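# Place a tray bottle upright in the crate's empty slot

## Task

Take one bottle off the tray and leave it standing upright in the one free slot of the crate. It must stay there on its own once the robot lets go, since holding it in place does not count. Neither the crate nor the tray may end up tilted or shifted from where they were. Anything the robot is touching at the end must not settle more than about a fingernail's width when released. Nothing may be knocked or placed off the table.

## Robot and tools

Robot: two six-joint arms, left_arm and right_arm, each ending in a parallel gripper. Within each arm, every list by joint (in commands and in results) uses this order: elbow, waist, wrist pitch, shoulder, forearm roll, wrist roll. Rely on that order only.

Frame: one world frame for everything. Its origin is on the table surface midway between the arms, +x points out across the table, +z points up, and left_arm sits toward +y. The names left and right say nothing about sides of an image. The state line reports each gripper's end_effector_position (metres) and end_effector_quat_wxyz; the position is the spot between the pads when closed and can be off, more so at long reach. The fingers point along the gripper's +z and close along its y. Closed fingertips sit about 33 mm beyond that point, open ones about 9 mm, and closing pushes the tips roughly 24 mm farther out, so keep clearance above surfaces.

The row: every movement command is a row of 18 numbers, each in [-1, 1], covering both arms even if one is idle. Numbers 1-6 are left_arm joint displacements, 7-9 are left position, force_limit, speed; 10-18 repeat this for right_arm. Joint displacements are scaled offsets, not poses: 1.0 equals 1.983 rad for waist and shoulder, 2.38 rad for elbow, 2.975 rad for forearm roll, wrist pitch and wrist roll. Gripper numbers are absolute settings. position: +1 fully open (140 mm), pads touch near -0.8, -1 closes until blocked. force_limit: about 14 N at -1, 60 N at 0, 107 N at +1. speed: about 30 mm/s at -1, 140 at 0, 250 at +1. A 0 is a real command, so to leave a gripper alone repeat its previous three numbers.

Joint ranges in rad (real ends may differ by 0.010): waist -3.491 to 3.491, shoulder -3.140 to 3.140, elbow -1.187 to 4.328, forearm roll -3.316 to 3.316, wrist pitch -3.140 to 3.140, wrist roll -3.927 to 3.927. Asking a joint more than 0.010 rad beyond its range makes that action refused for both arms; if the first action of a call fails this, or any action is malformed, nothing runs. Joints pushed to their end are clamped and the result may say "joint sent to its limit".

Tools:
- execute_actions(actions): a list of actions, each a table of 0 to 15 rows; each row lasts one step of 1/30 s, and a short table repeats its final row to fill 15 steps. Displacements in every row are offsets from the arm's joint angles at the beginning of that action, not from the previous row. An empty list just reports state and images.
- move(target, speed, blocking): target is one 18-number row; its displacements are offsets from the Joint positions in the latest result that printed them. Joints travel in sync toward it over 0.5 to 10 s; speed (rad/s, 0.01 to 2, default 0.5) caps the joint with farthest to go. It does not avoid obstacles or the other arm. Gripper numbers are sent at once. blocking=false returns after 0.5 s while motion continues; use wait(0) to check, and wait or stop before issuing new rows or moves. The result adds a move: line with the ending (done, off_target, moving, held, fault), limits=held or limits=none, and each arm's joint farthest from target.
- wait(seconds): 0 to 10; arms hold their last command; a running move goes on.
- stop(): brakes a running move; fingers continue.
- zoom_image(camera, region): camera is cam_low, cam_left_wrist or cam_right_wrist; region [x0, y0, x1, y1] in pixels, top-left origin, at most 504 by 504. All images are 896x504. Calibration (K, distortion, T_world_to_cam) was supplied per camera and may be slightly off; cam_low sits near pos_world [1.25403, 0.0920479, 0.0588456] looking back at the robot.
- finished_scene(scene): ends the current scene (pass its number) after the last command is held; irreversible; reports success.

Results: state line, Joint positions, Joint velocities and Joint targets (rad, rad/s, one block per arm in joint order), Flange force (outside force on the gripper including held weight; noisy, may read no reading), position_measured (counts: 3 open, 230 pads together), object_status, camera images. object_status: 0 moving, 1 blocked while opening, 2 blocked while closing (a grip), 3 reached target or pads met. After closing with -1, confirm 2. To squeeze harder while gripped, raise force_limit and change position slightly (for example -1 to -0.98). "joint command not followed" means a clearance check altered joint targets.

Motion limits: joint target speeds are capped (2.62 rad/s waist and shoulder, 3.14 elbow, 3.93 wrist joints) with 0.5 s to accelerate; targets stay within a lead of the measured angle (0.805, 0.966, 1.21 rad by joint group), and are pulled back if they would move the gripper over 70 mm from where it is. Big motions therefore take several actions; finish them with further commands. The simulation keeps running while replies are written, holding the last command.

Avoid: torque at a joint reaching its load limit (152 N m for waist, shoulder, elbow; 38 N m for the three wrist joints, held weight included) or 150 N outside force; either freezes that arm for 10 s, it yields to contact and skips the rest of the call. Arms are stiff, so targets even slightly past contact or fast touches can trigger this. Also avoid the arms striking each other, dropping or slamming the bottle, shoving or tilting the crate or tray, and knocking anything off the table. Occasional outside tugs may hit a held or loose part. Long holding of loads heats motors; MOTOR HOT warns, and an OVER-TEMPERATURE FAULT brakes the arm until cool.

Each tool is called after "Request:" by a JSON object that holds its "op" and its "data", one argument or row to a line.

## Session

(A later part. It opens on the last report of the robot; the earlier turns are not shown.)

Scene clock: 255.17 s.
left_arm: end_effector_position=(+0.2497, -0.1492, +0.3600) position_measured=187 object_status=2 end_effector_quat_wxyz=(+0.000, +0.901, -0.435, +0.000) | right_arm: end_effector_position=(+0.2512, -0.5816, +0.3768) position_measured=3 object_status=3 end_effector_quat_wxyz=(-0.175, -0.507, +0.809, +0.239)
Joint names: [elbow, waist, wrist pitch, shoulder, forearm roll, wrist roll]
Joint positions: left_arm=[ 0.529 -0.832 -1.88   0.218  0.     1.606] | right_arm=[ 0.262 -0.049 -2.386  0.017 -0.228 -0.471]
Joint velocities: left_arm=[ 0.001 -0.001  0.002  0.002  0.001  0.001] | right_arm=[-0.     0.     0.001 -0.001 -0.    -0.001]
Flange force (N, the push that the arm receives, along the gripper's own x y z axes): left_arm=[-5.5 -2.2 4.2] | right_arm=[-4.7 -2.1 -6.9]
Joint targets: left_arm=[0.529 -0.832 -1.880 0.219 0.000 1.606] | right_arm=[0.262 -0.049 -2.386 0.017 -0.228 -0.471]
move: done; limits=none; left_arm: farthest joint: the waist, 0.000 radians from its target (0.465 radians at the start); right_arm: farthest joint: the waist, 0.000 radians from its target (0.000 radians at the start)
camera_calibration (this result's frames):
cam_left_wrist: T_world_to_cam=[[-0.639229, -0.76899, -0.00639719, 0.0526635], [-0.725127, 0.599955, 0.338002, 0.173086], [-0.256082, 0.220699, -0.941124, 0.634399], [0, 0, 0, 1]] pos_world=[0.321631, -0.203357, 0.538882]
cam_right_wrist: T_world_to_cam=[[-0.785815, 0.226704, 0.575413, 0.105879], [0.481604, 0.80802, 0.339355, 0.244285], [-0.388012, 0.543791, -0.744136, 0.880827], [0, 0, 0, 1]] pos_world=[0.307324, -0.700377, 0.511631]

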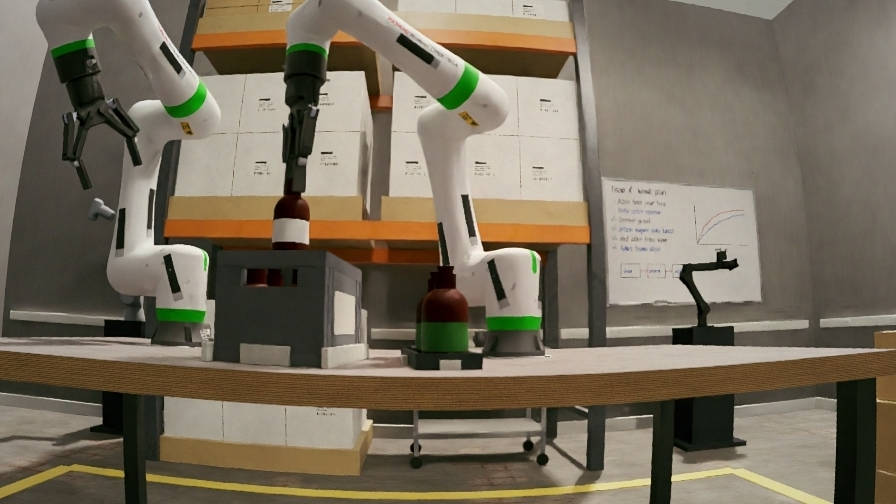

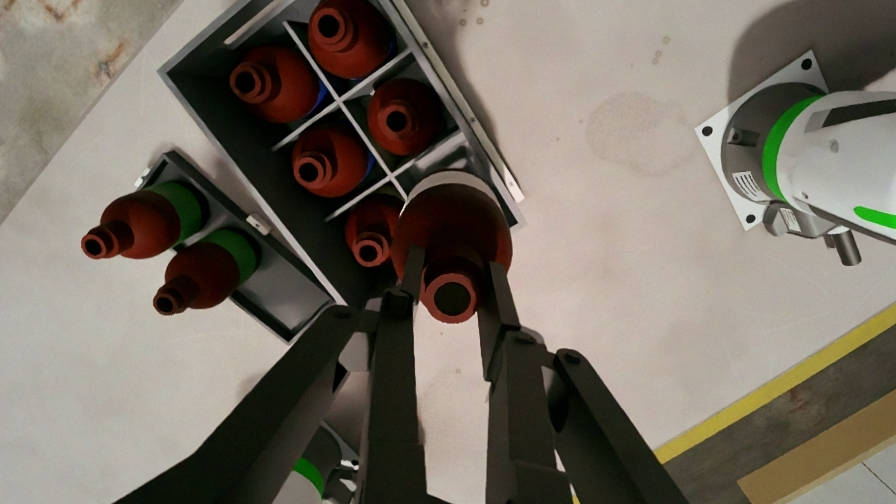

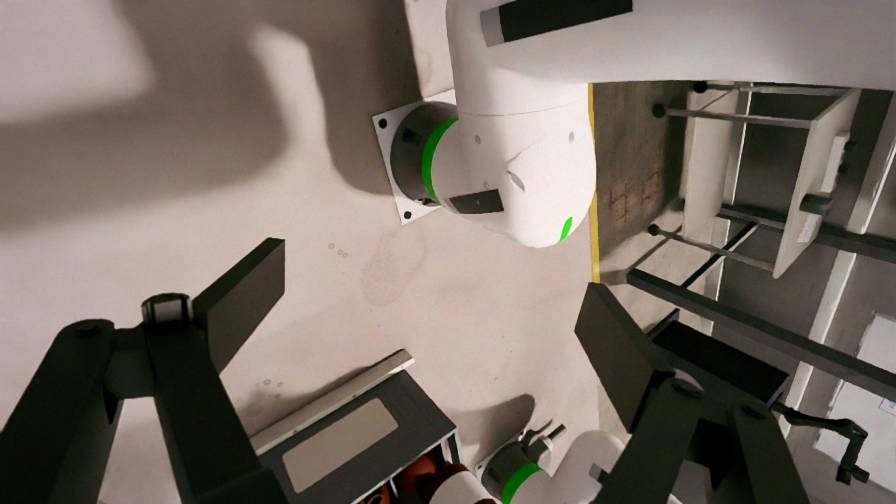

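Request:
{"op": "move", "data": {
  "target": [-0.0818,0.0013,0.0510,-0.0216,0,0,-1,0.6,-0.3,0,0,0,0,0,0,1,0,0],
  "speed": 0.25
}}

Request:
{"op": "zoom_image", "data": {
  "camera": "cam_left_wrist",
  "region": [330, 80, 590, 340]
}}

Scene clock: 305.20 s.
left_arm: end_effector_position=(+0.2496, -0.1470, +0.3000) position_measured=187 object_status=2 end_effector_quat_wxyz=(+0.000, +0.901, -0.434, +0.000) | right_arm: end_effector_position=(+0.2512, -0.5816, +0.3768) position_measured=3 object_status=3 end_effector_quat_wxyz=(-0.175, -0.507, +0.809, +0.239)
Joint names: [elbow, waist, wrist pitch, shoulder, forearm roll, wrist roll]
Joint positions: left_arm=[ 0.334 -0.83  -1.729  0.176  0.     1.606] | right_arm=[ 0.262 -0.049 -2.386  0.017 -0.228 -0.471]
Joint velocities: left_arm=[-0.001  0.     0.001  0.    -0.001  0.002] | right_arm=[-0.001  0.001 -0.001 -0.     0.001 -0.   ]
Flange force (N, the push that the arm receives, along the gripper's own x y z axes): left_arm=[-4.4 0.8 3.4] | right_arm=[-5.4 -1.6 -6.2]
Joint targets: left_arm=[0.334 -0.830 -1.729 0.176 0.000 1.606] | right_arm=[0.262 -0.049 -2.386 0.017 -0.228 -0.471]
move: done; limits=none; left_arm: farthest joint: the wrist pitch, 0.001 radians from its target (0.152 radians at the start); right_arm: farthest joint: the waist, 0.000 radians from its target (0.000 radians at the start)
camera_calibration (this result's frames):
cam_left_wrist: T_world_to_cam=[[-0.637221, -0.770655, -0.00644407, 0.0532236], [-0.726673, 0.598027, 0.338097, 0.192093], [-0.256702, 0.220125, -0.941089, 0.577524], [0, 0, 0, 1]] pos_world=[0.321756, -0.200987, 0.478899]
cam_right_wrist: T_world_to_cam=[[-0.785815, 0.226704, 0.575413, 0.105879], [0.481603, 0.80802, 0.339355, 0.244285], [-0.388012, 0.543792, -0.744135, 0.880827], [0, 0, 0, 1]] pos_world=[0.307324, -0.700377, 0.511631]

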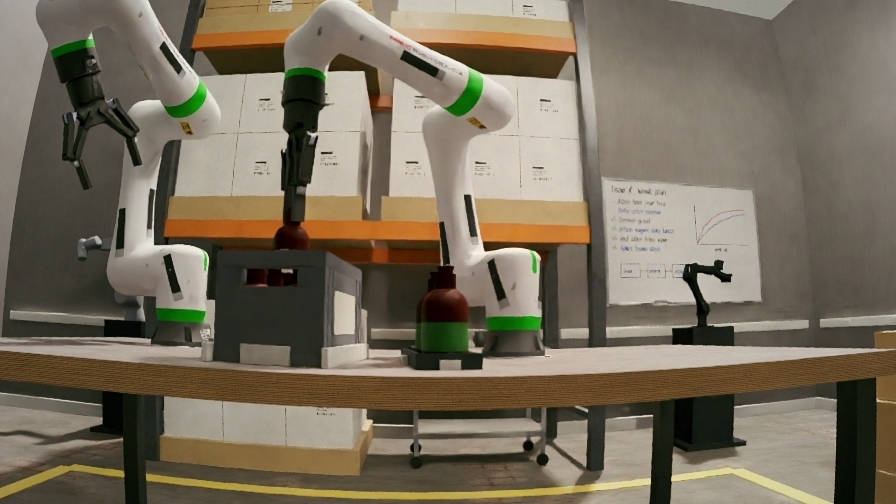

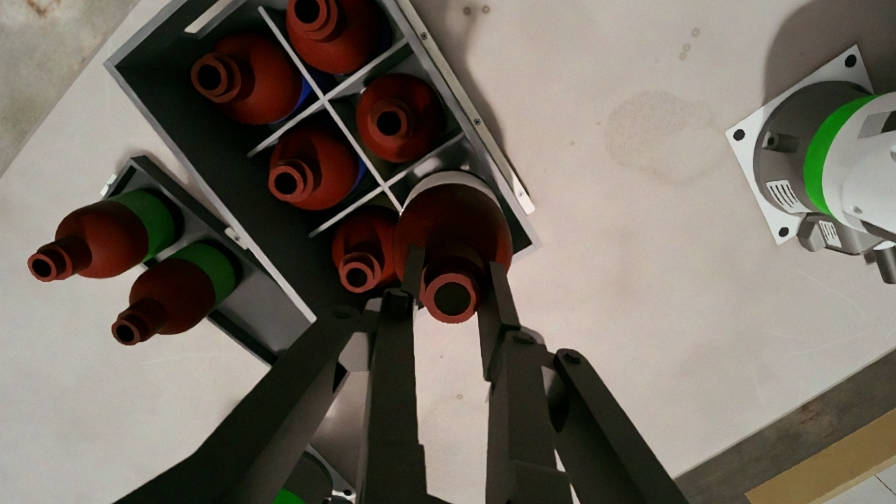

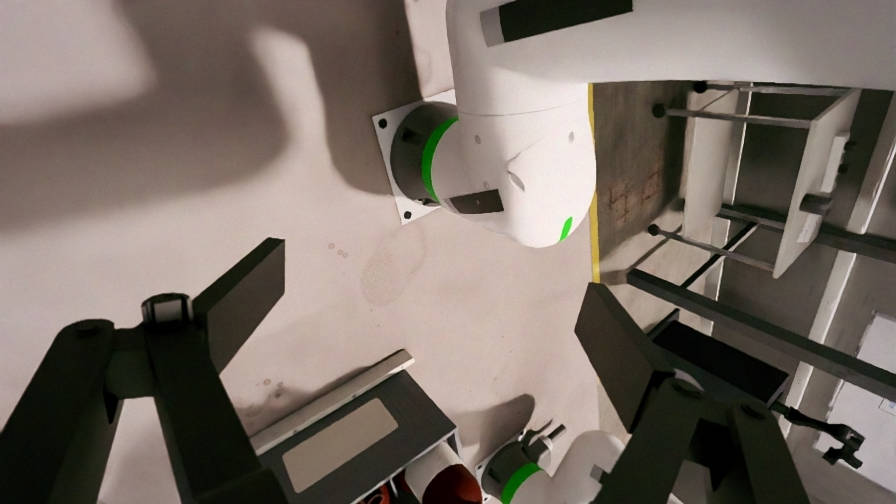

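Region (330, 80, 590, 340) of cam_left_wrist's 896x504 image, scaled by 1.938, with more detail than that image has.

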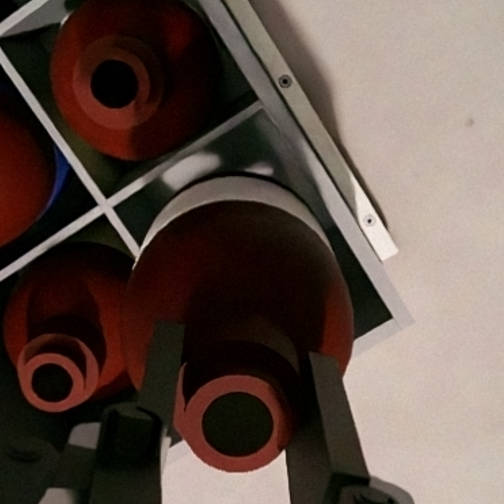

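Request:
{"op": "move", "data": {
  "target": [-0.0653,0,0.0480,-0.0066,0,0,-1,0.6,-0.3,0,0,0,0,0,0,1,0,0],
  "speed": 0.2
}}

Request:
{"op": "zoom_image", "data": {
  "camera": "cam_left_wrist",
  "region": [330, 80, 590, 340]
}}

Scene clock: 313.07 s.
left_arm: end_effector_position=(+0.2497, -0.1471, +0.2401) position_measured=187 object_status=2 end_effector_quat_wxyz=(+0.000, +0.901, -0.434, +0.000) | right_arm: end_effector_position=(+0.2512, -0.5816, +0.3768) position_measured=3 object_status=3 end_effector_quat_wxyz=(-0.175, -0.507, +0.809, +0.239)
Joint names: [elbow, waist, wrist pitch, shoulder, forearm roll, wrist roll]
Joint positions: left_arm=[ 0.179 -0.83  -1.586  0.162  0.     1.606] | right_arm=[ 0.262 -0.049 -2.386  0.017 -0.228 -0.471]
Joint velocities: left_arm=[-0.001 -0.     0.002 -0.     0.    -0.   ] | right_arm=[ 0.001 -0.    -0.    -0.    -0.     0.   ]
Flange force (N, the push that the arm receives, along the gripper's own x y z axes): left_arm=[-4.9 1.9 1.1] | right_arm=[-7.1 -0.2 -6.5]
Joint targets: left_arm=[0.179 -0.830 -1.586 0.162 0.000 1.606] | right_arm=[0.262 -0.049 -2.386 0.017 -0.228 -0.471]
move: done; limits=none; left_arm: farthest joint: the waist, 0.000 radians from its target (0.000 radians at the start); right_arm: farthest joint: the waist, 0.000 radians from its target (0.000 radians at the start)
camera_calibration (this result's frames):
cam_left_wrist: T_world_to_cam=[[-0.637204, -0.77067, -0.00626645, 0.0527165], [-0.726766, 0.598158, 0.337667, 0.212701], [-0.256481, 0.219717, -0.941245, 0.521086], [0, 0, 0, 1]] pos_world=[0.321824, -0.201093, 0.418978]
cam_right_wrist: T_world_to_cam=[[-0.785815, 0.226704, 0.575413, 0.105879], [0.481603, 0.80802, 0.339355, 0.244285], [-0.388012, 0.543791, -0.744136, 0.880827], [0, 0, 0, 1]] pos_world=[0.307324, -0.700377, 0.511631]

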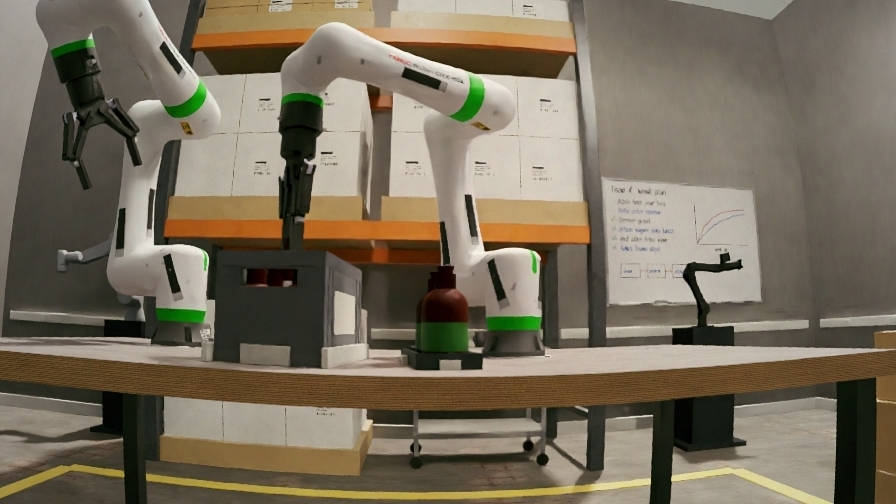

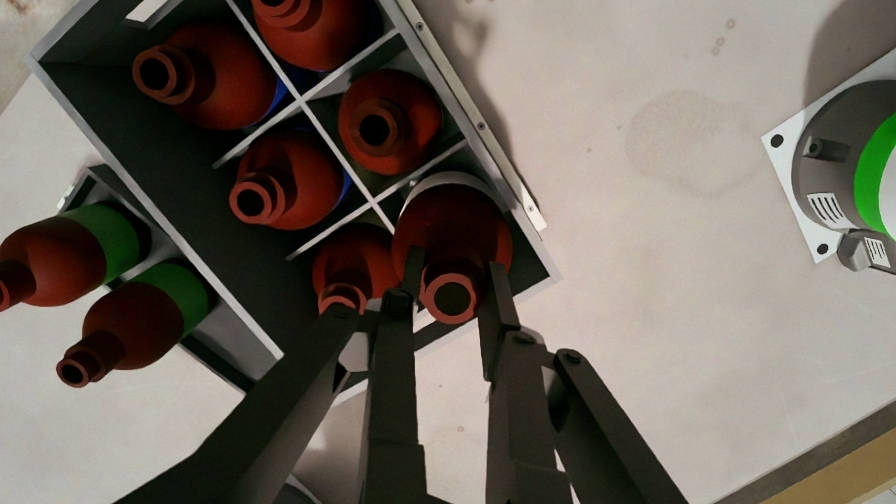

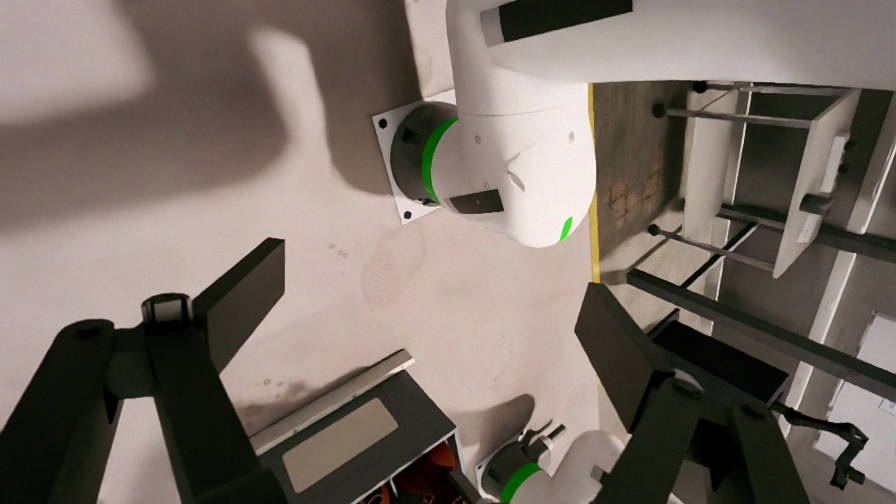

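Region (330, 80, 590, 340) of cam_left_wrist's 896x504 image, scaled by 1.938, with more detail than that image has.

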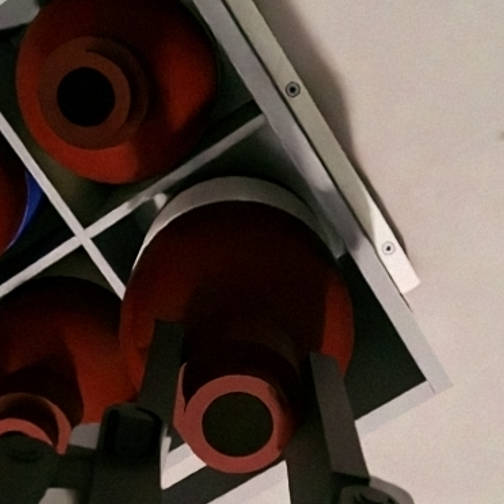

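Request:
{"op": "move", "data": {
  "target": [-0.0567,0,0.0481,0.0042,0,0,-1,0.6,-0.3,0,0,0,0,0,0,1,0,0],
  "speed": 0.18
}}

Request:
{"op": "zoom_image", "data": {
  "camera": "cam_low",
  "region": [230, 230, 330, 300]
}}

Scene clock: 333.97 s.
left_arm: end_effector_position=(+0.2497, -0.1470, +0.1781) position_measured=187 object_status=2 end_effector_quat_wxyz=(+0.000, +0.901, -0.434, +0.000) | right_arm: end_effector_position=(+0.2512, -0.5816, +0.3768) position_measured=3 object_status=3 end_effector_quat_wxyz=(-0.175, -0.507, +0.809, +0.239)
Joint names: [elbow, waist, wrist pitch, shoulder, forearm roll, wrist roll]
Joint positions: left_arm=[ 0.044 -0.83  -1.443  0.171  0.     1.606] | right_arm=[ 0.262 -0.049 -2.386  0.017 -0.228 -0.471]
Joint velocities: left_arm=[-0.001  0.001  0.002  0.    -0.     0.   ] | right_arm=[ 0.    -0.     0.     0.    -0.     0.001]
Flange force (N, the push that the arm receives, along the gripper's own x y z axes): left_arm=[-8.6 -1.5 4.0] | right_arm=[-5.6 -1.9 -5.6]
Joint targets: left_arm=[0.044 -0.830 -1.443 0.171 0.000 1.606] | right_arm=[0.262 -0.049 -2.386 0.017 -0.228 -0.471]
move: done; limits=none; left_arm: farthest joint: the waist, 0.000 radians from its target (0.000 radians at the start); right_arm: farthest joint: the waist, 0.000 radians from its target (0.000 radians at the start)
camera_calibration (this result's frames):
cam_left_wrist: T_world_to_cam=[[-0.637189, -0.770681, -0.00636712, 0.0523864], [-0.726761, 0.598086, 0.337804, 0.23351], [-0.256531, 0.219873, -0.941195, 0.462733], [0, 0, 0, 1]] pos_world=[0.321792, -0.201028, 0.356975]
cam_right_wrist: T_world_to_cam=[[-0.785815, 0.226704, 0.575413, 0.105879], [0.481603, 0.80802, 0.339355, 0.244285], [-0.388012, 0.543791, -0.744136, 0.880827], [0, 0, 0, 1]] pos_world=[0.307324, -0.700377, 0.511631]

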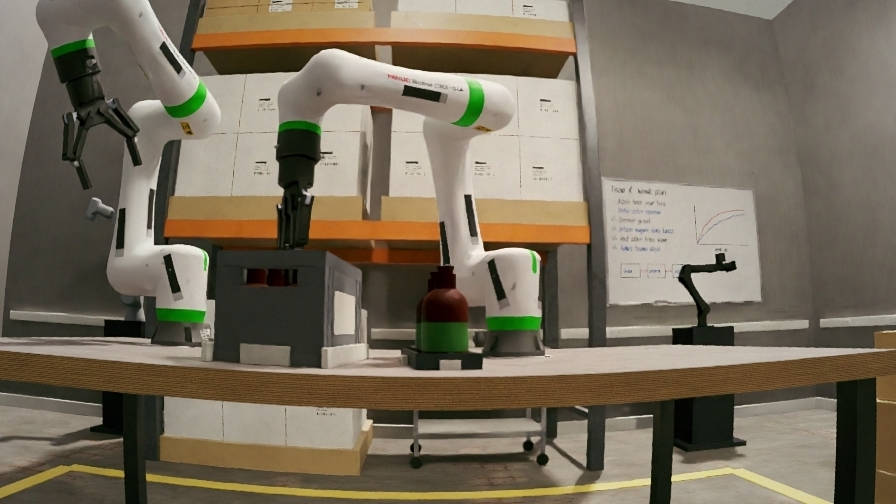

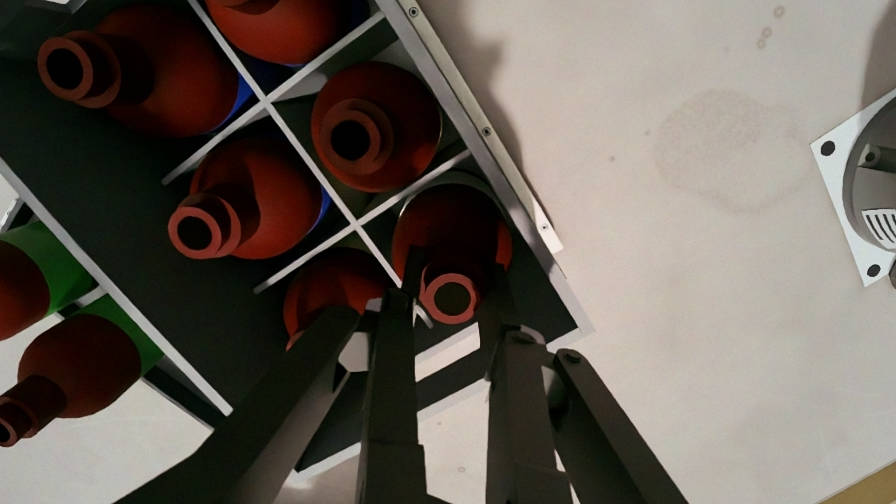

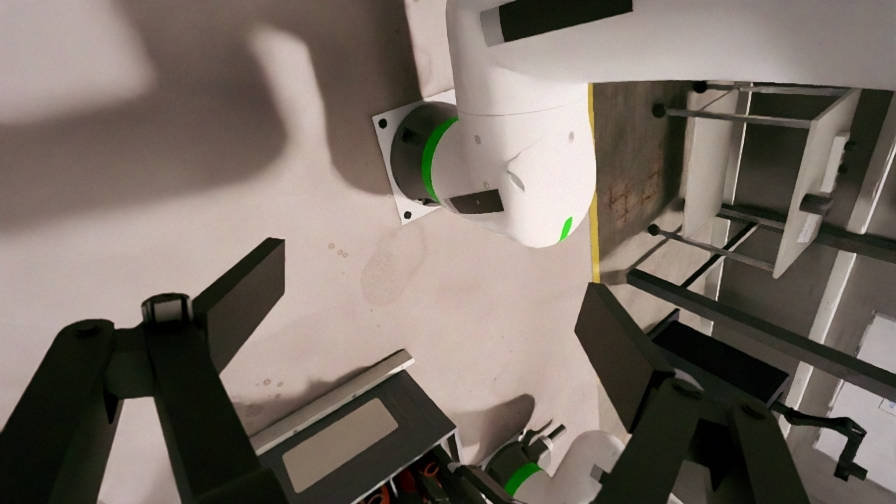

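Region (230, 230, 330, 300) of cam_low's 896x504 image, scaled by 5.040, with more detail than that image has; it fills the top 353 rows of this view, and the rest is white.

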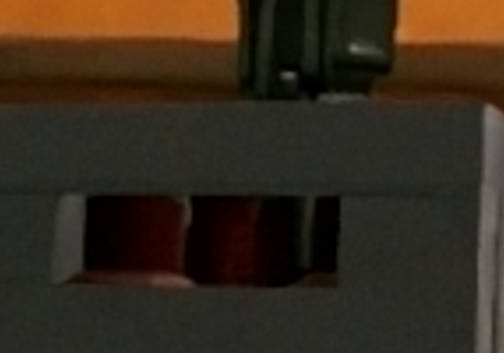

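Request:
{"op": "move", "data": {
  "target": [-0.0046,0,0.0042,0.00086,0,0,-1,0.6,-0.3,0,0,0,0,0,0,1,0,0],
  "speed": 0.03
}}

Scene clock: 342.13 s.
left_arm: end_effector_position=(+0.2496, -0.1470, +0.1726) position_measured=187 object_status=2 end_effector_quat_wxyz=(+0.000, +0.901, -0.434, +0.000) | right_arm: end_effector_position=(+0.2512, -0.5816, +0.3768) position_measured=3 object_status=3 end_effector_quat_wxyz=(-0.175, -0.507, +0.809, +0.239)
Joint names: [elbow, waist, wrist pitch, shoulder, forearm roll, wrist roll]
Joint positions: left_arm=[ 0.033 -0.83  -1.431  0.172  0.     1.606] | right_arm=[ 0.262 -0.049 -2.386  0.017 -0.228 -0.471]
Joint velocities: left_arm=[-0.001  0.001  0.002  0.     0.    -0.   ] | right_arm=[-0.     0.002  0.001  0.     0.001  0.001]
Flange force (N, the push that the arm receives, along the gripper's own x y z axes): left_arm=[-5.0 -0.8 3.3] | right_arm=[-5.5 -2.8 -9.5]
Joint targets: left_arm=[0.033 -0.830 -1.431 0.172 0.000 1.606] | right_arm=[0.262 -0.049 -2.386 0.017 -0.228 -0.471]
move: done; limits=none; left_arm: farthest joint: the waist, 0.000 radians from its target (0.000 radians at the start); right_arm: farthest joint: the waist, 0.000 radians from its target (0.000 radians at the start)
camera_calibration (this result's frames):
cam_left_wrist: T_world_to_cam=[[-0.637182, -0.770687, -0.00633848, 0.0523416], [-0.726719, 0.598051, 0.337956, 0.235223], [-0.256668, 0.219946, -0.941141, 0.457615], [0, 0, 0, 1]] pos_world=[0.321747, -0.200987, 0.351517]
cam_right_wrist: T_world_to_cam=[[-0.785815, 0.226704, 0.575413, 0.105879], [0.481603, 0.80802, 0.339355, 0.244285], [-0.388012, 0.543791, -0.744135, 0.880827], [0, 0, 0, 1]] pos_world=[0.307324, -0.700377, 0.511631]

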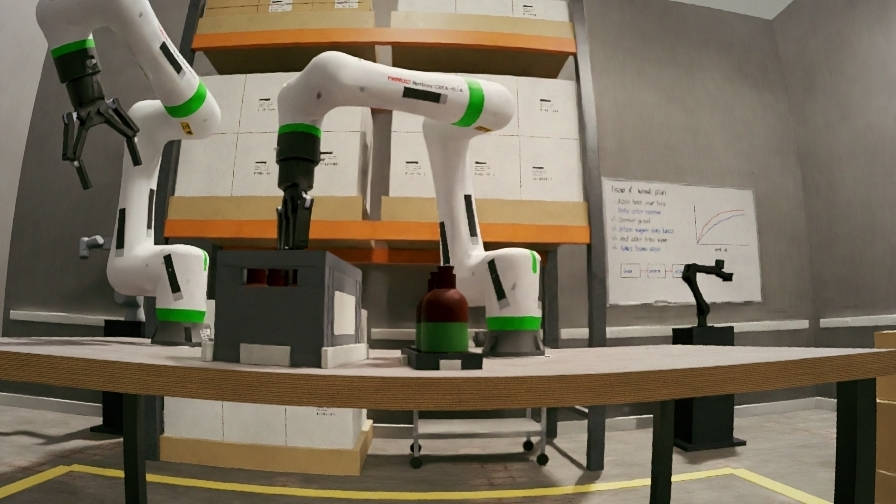

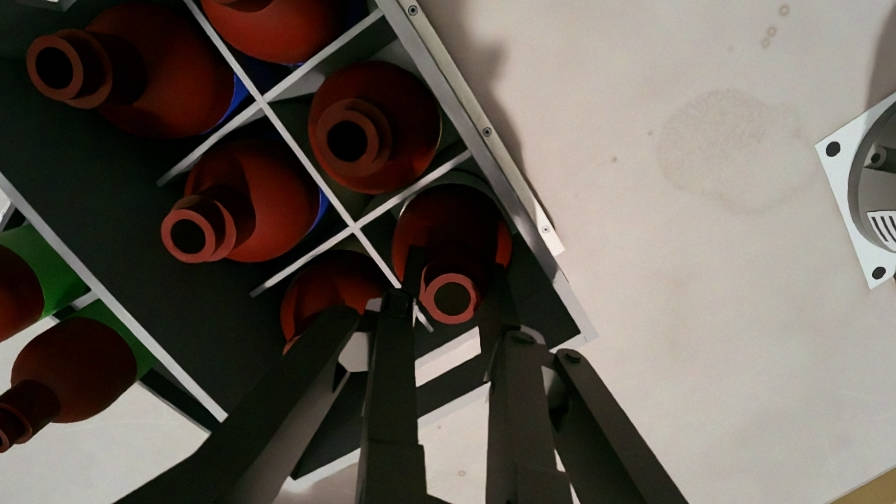

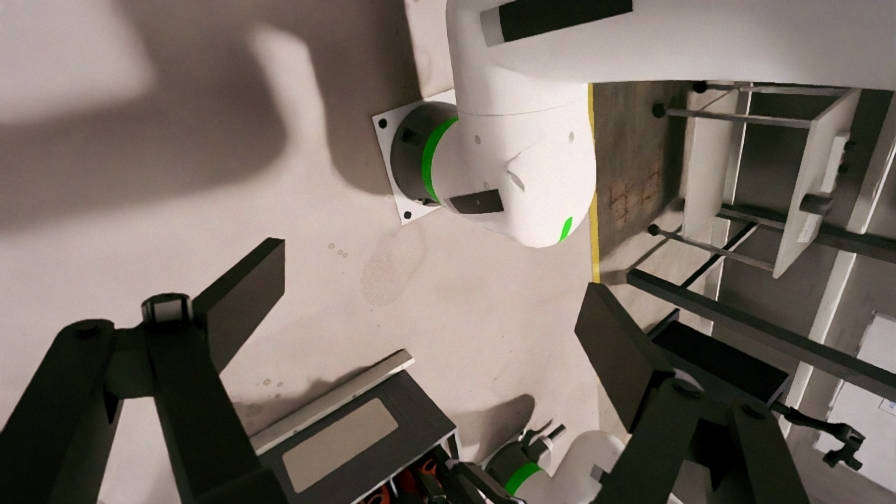

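Request:
{"op": "move", "data": {
  "target": [-0.0017,0,0.00155,0.0003,0,0,-1,0.6,-0.3,0,0,0,0,0,0,1,0,0],
  "speed": 0.02
}}

Scene clock: 345.77 s.
left_arm: end_effector_position=(+0.2496, -0.1469, +0.1706) position_measured=187 object_status=2 end_effector_quat_wxyz=(+0.000, +0.901, -0.434, +0.000) | right_arm: end_effector_position=(+0.2512, -0.5816, +0.3768) position_measured=3 object_status=3 end_effector_quat_wxyz=(-0.175, -0.507, +0.809, +0.239)
Joint names: [elbow, waist, wrist pitch, shoulder, forearm roll, wrist roll]
Joint positions: left_arm=[ 0.029 -0.83  -1.426  0.173  0.     1.606] | right_arm=[ 0.262 -0.049 -2.386  0.017 -0.228 -0.471]
Joint velocities: left_arm=[-0.001  0.     0.001  0.    -0.    -0.001] | right_arm=[ 0.     0.001 -0.     0.    -0.001  0.   ]
Flange force (N, the push that the arm receives, along the gripper's own x y z axes): left_arm=[-4.6 -1.2 2.8] | right_arm=[-4.2 -1.2 -7.6]
Joint targets: left_arm=[0.029 -0.830 -1.426 0.173 0.000 1.606] | right_arm=[0.262 -0.049 -2.386 0.017 -0.228 -0.471]
move: done; limits=none; left_arm: farthest joint: the waist, 0.000 radians from its target (0.000 radians at the start); right_arm: farthest joint: the waist, 0.000 radians from its target (0.000 radians at the start)
camera_calibration (this result's frames):
cam_left_wrist: T_world_to_cam=[[-0.637188, -0.770681, -0.00640967, 0.0523792], [-0.726727, 0.598036, 0.337966, 0.235853], [-0.256631, 0.220006, -0.941137, 0.455723], [0, 0, 0, 1]] pos_world=[0.321728, -0.200943, 0.349523]
cam_right_wrist: T_world_to_cam=[[-0.785815, 0.226704, 0.575413, 0.105879], [0.481603, 0.80802, 0.339355, 0.244285], [-0.388012, 0.543791, -0.744135, 0.880827], [0, 0, 0, 1]] pos_world=[0.307324, -0.700377, 0.511631]

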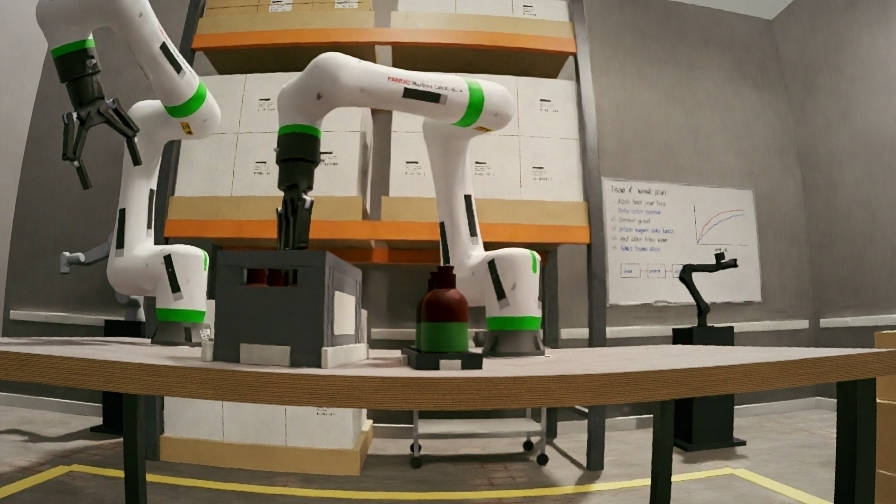

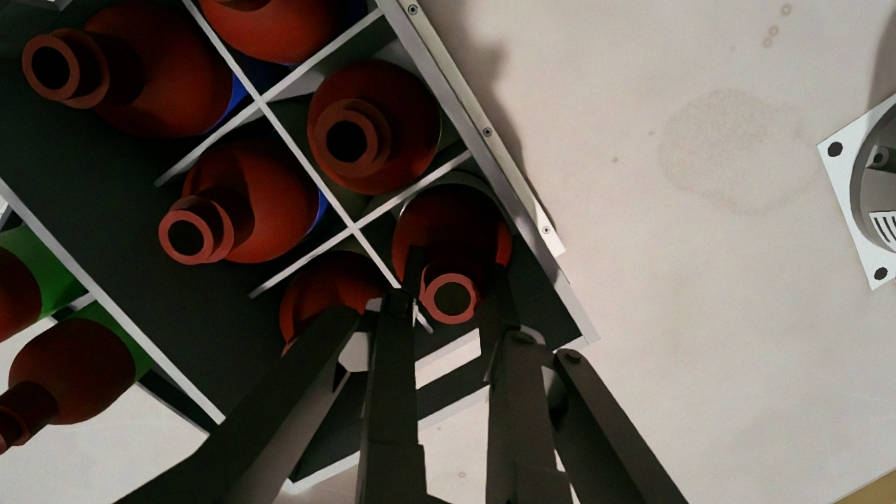

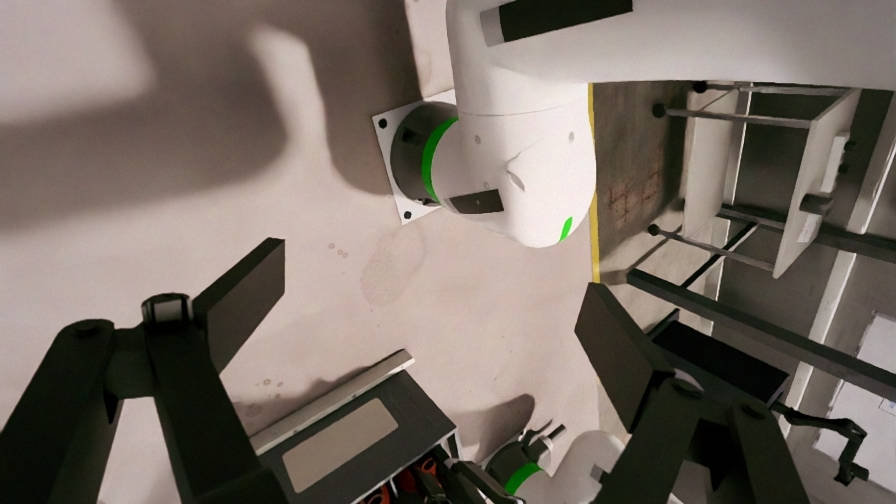

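Request:
{"op": "move", "data": {
  "target": [-0.0013,0,0.0012,0.00025,0,0,-1,0.6,-0.3,0,0,0,0,0,0,1,0,0],
  "speed": 0.02
}}

Scene clock: 348.93 s.
left_arm: end_effector_position=(+0.2496, -0.1469, +0.1691) position_measured=187 object_status=2 end_effector_quat_wxyz=(+0.000, +0.901, -0.434, +0.000) | right_arm: end_effector_position=(+0.2512, -0.5816, +0.3768) position_measured=3 object_status=3 end_effector_quat_wxyz=(-0.175, -0.507, +0.809, +0.239)
Joint names: [elbow, waist, wrist pitch, shoulder, forearm roll, wrist roll]
Joint positions: left_arm=[ 0.026 -0.83  -1.423  0.174  0.     1.606] | right_arm=[ 0.262 -0.049 -2.386  0.017 -0.228 -0.471]
Joint velocities: left_arm=[-0.001  0.     0.001  0.     0.001 -0.003] | right_arm=[-0.001 -0.     0.002  0.    -0.002  0.001]
Flange force (N, the push that the arm receives, along the gripper's own x y z axes): left_arm=[-5.2 -0.2 1.7] | right_arm=[-7.3 -1.3 -5.8]
Joint targets: left_arm=[0.026 -0.830 -1.423 0.174 0.000 1.606] | right_arm=[0.262 -0.049 -2.386 0.017 -0.228 -0.471]
move: done; limits=none; left_arm: farthest joint: the waist, 0.000 radians from its target (0.000 radians at the start); right_arm: farthest joint: the waist, 0.000 radians from its target (0.000 radians at the start)
camera_calibration (this result's frames):
cam_left_wrist: T_world_to_cam=[[-0.637181, -0.770688, -0.00634907, 0.05234], [-0.726711, 0.598038, 0.337997, 0.236328], [-0.256693, 0.219979, -0.941126, 0.454283], [0, 0, 0, 1]] pos_world=[0.321704, -0.200928, 0.347992]
cam_right_wrist: T_world_to_cam=[[-0.785815, 0.226704, 0.575413, 0.105879], [0.481603, 0.80802, 0.339355, 0.244285], [-0.388012, 0.543791, -0.744135, 0.880827], [0, 0, 0, 1]] pos_world=[0.307324, -0.700377, 0.511631]

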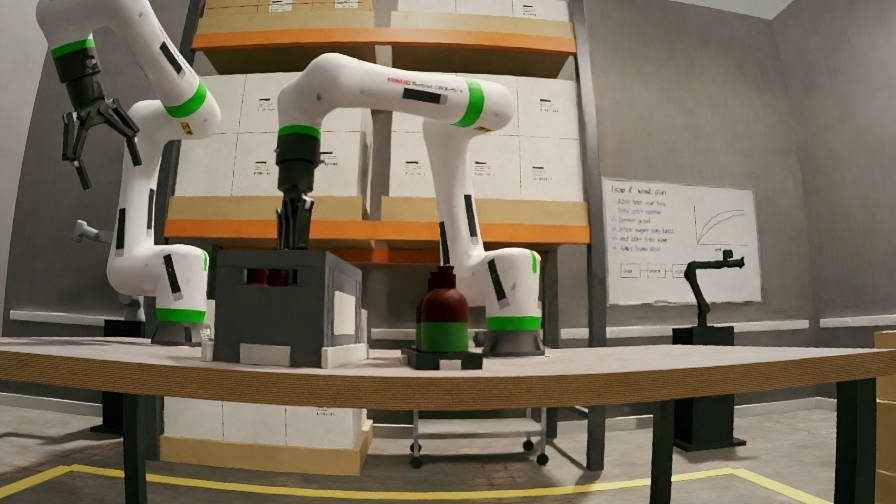

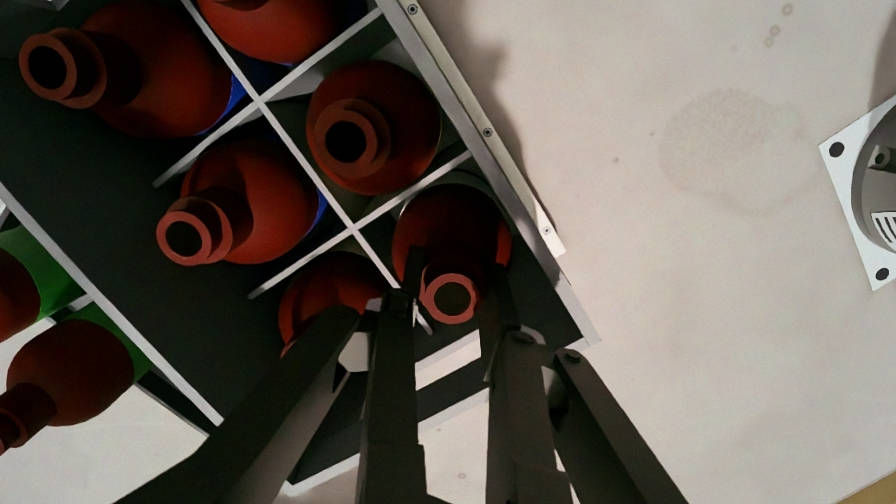

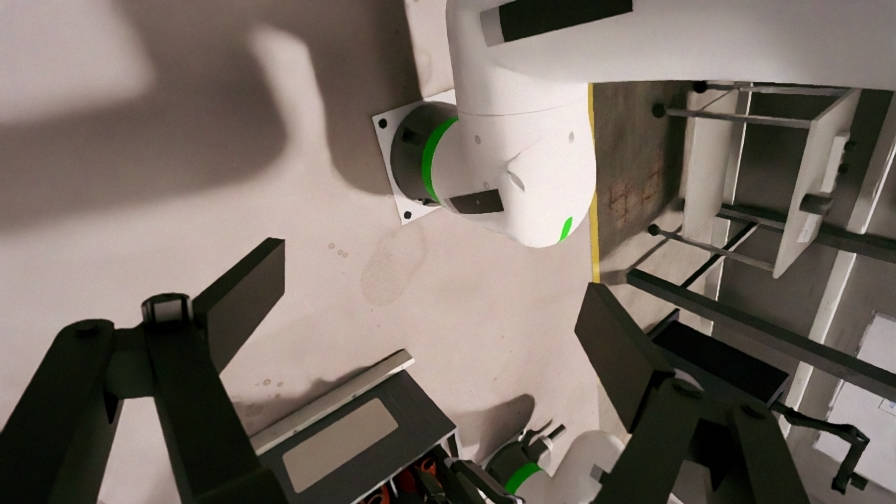

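Request:
{"op": "move", "data": {
  "target": [-0.0013,0,0.0012,0.00025,0,0,-1,0.6,-0.3,0,0,0,0,0,0,1,0,0],
  "speed": 0.02
}}

Scene clock: 351.70 s.
left_arm: end_effector_position=(+0.2496, -0.1469, +0.1677) position_measured=187 object_status=2 end_effector_quat_wxyz=(+0.000, +0.901, -0.434, +0.000) | right_arm: end_effector_position=(+0.2512, -0.5816, +0.3768) position_measured=3 object_status=3 end_effector_quat_wxyz=(-0.175, -0.507, +0.809, +0.239)
Joint names: [elbow, waist, wrist pitch, shoulder, forearm roll, wrist roll]
Joint positions: left_arm=[ 0.023 -0.83  -1.419  0.174  0.     1.606] | right_arm=[ 0.262 -0.049 -2.386  0.017 -0.228 -0.471]
Joint velocities: left_arm=[-0.001  0.001  0.001  0.002 -0.001  0.001] | right_arm=[ 0.001  0.001  0.001 -0.    -0.    -0.   ]
Flange force (N, the push that the arm receives, along the gripper's own x y z axes): left_arm=[-6.6 -8.7 -72.4] | right_arm=[-6.9 -1.9 -9.1]
Joint targets: left_arm=[0.023 -0.830 -1.419 0.174 0.000 1.606] | right_arm=[0.262 -0.049 -2.386 0.017 -0.228 -0.471]
move: done; limits=none; left_arm: farthest joint: the shoulder, 0.001 radians from its target (0.001 radians at the start); right_arm: farthest joint: the waist, 0.000 radians from its target (0.000 radians at the start)
camera_calibration (this result's frames):
cam_left_wrist: T_world_to_cam=[[-0.637162, -0.770705, -0.00621066, 0.0522811], [-0.726765, 0.598113, 0.337748, 0.236858], [-0.25659, 0.219714, -0.941216, 0.452942], [0, 0, 0, 1]] pos_world=[0.321672, -0.200892, 0.346643]
cam_right_wrist: T_world_to_cam=[[-0.785815, 0.226704, 0.575413, 0.105879], [0.481603, 0.80802, 0.339355, 0.244285], [-0.388012, 0.543791, -0.744135, 0.880827], [0, 0, 0, 1]] pos_world=[0.307324, -0.700377, 0.511631]

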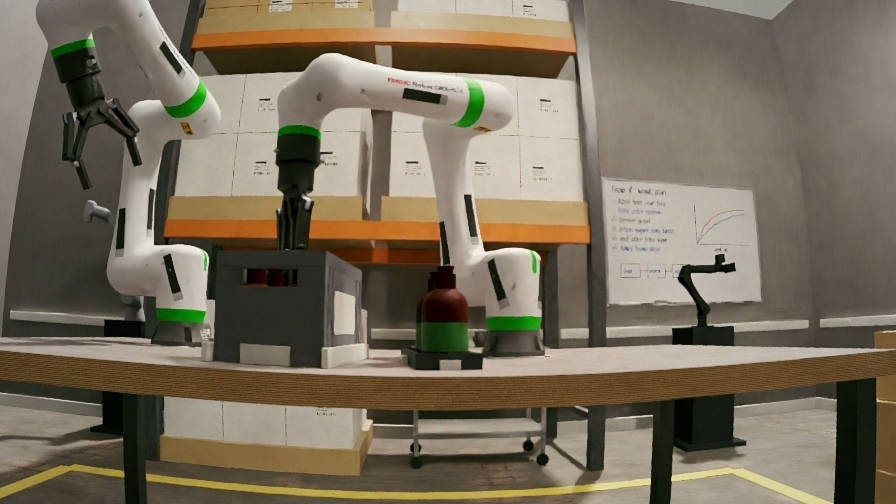

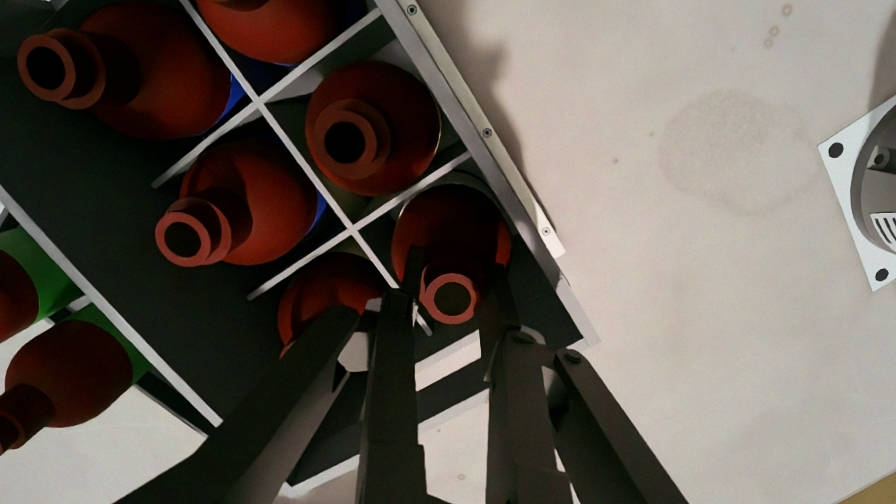

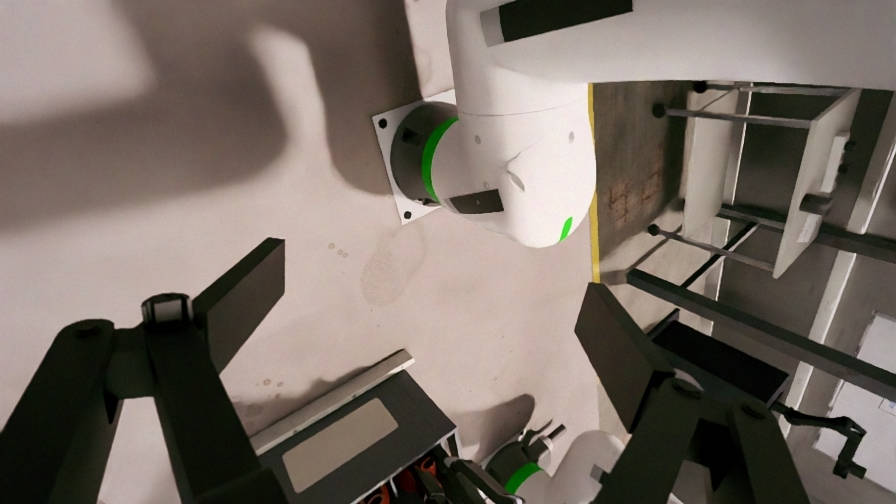

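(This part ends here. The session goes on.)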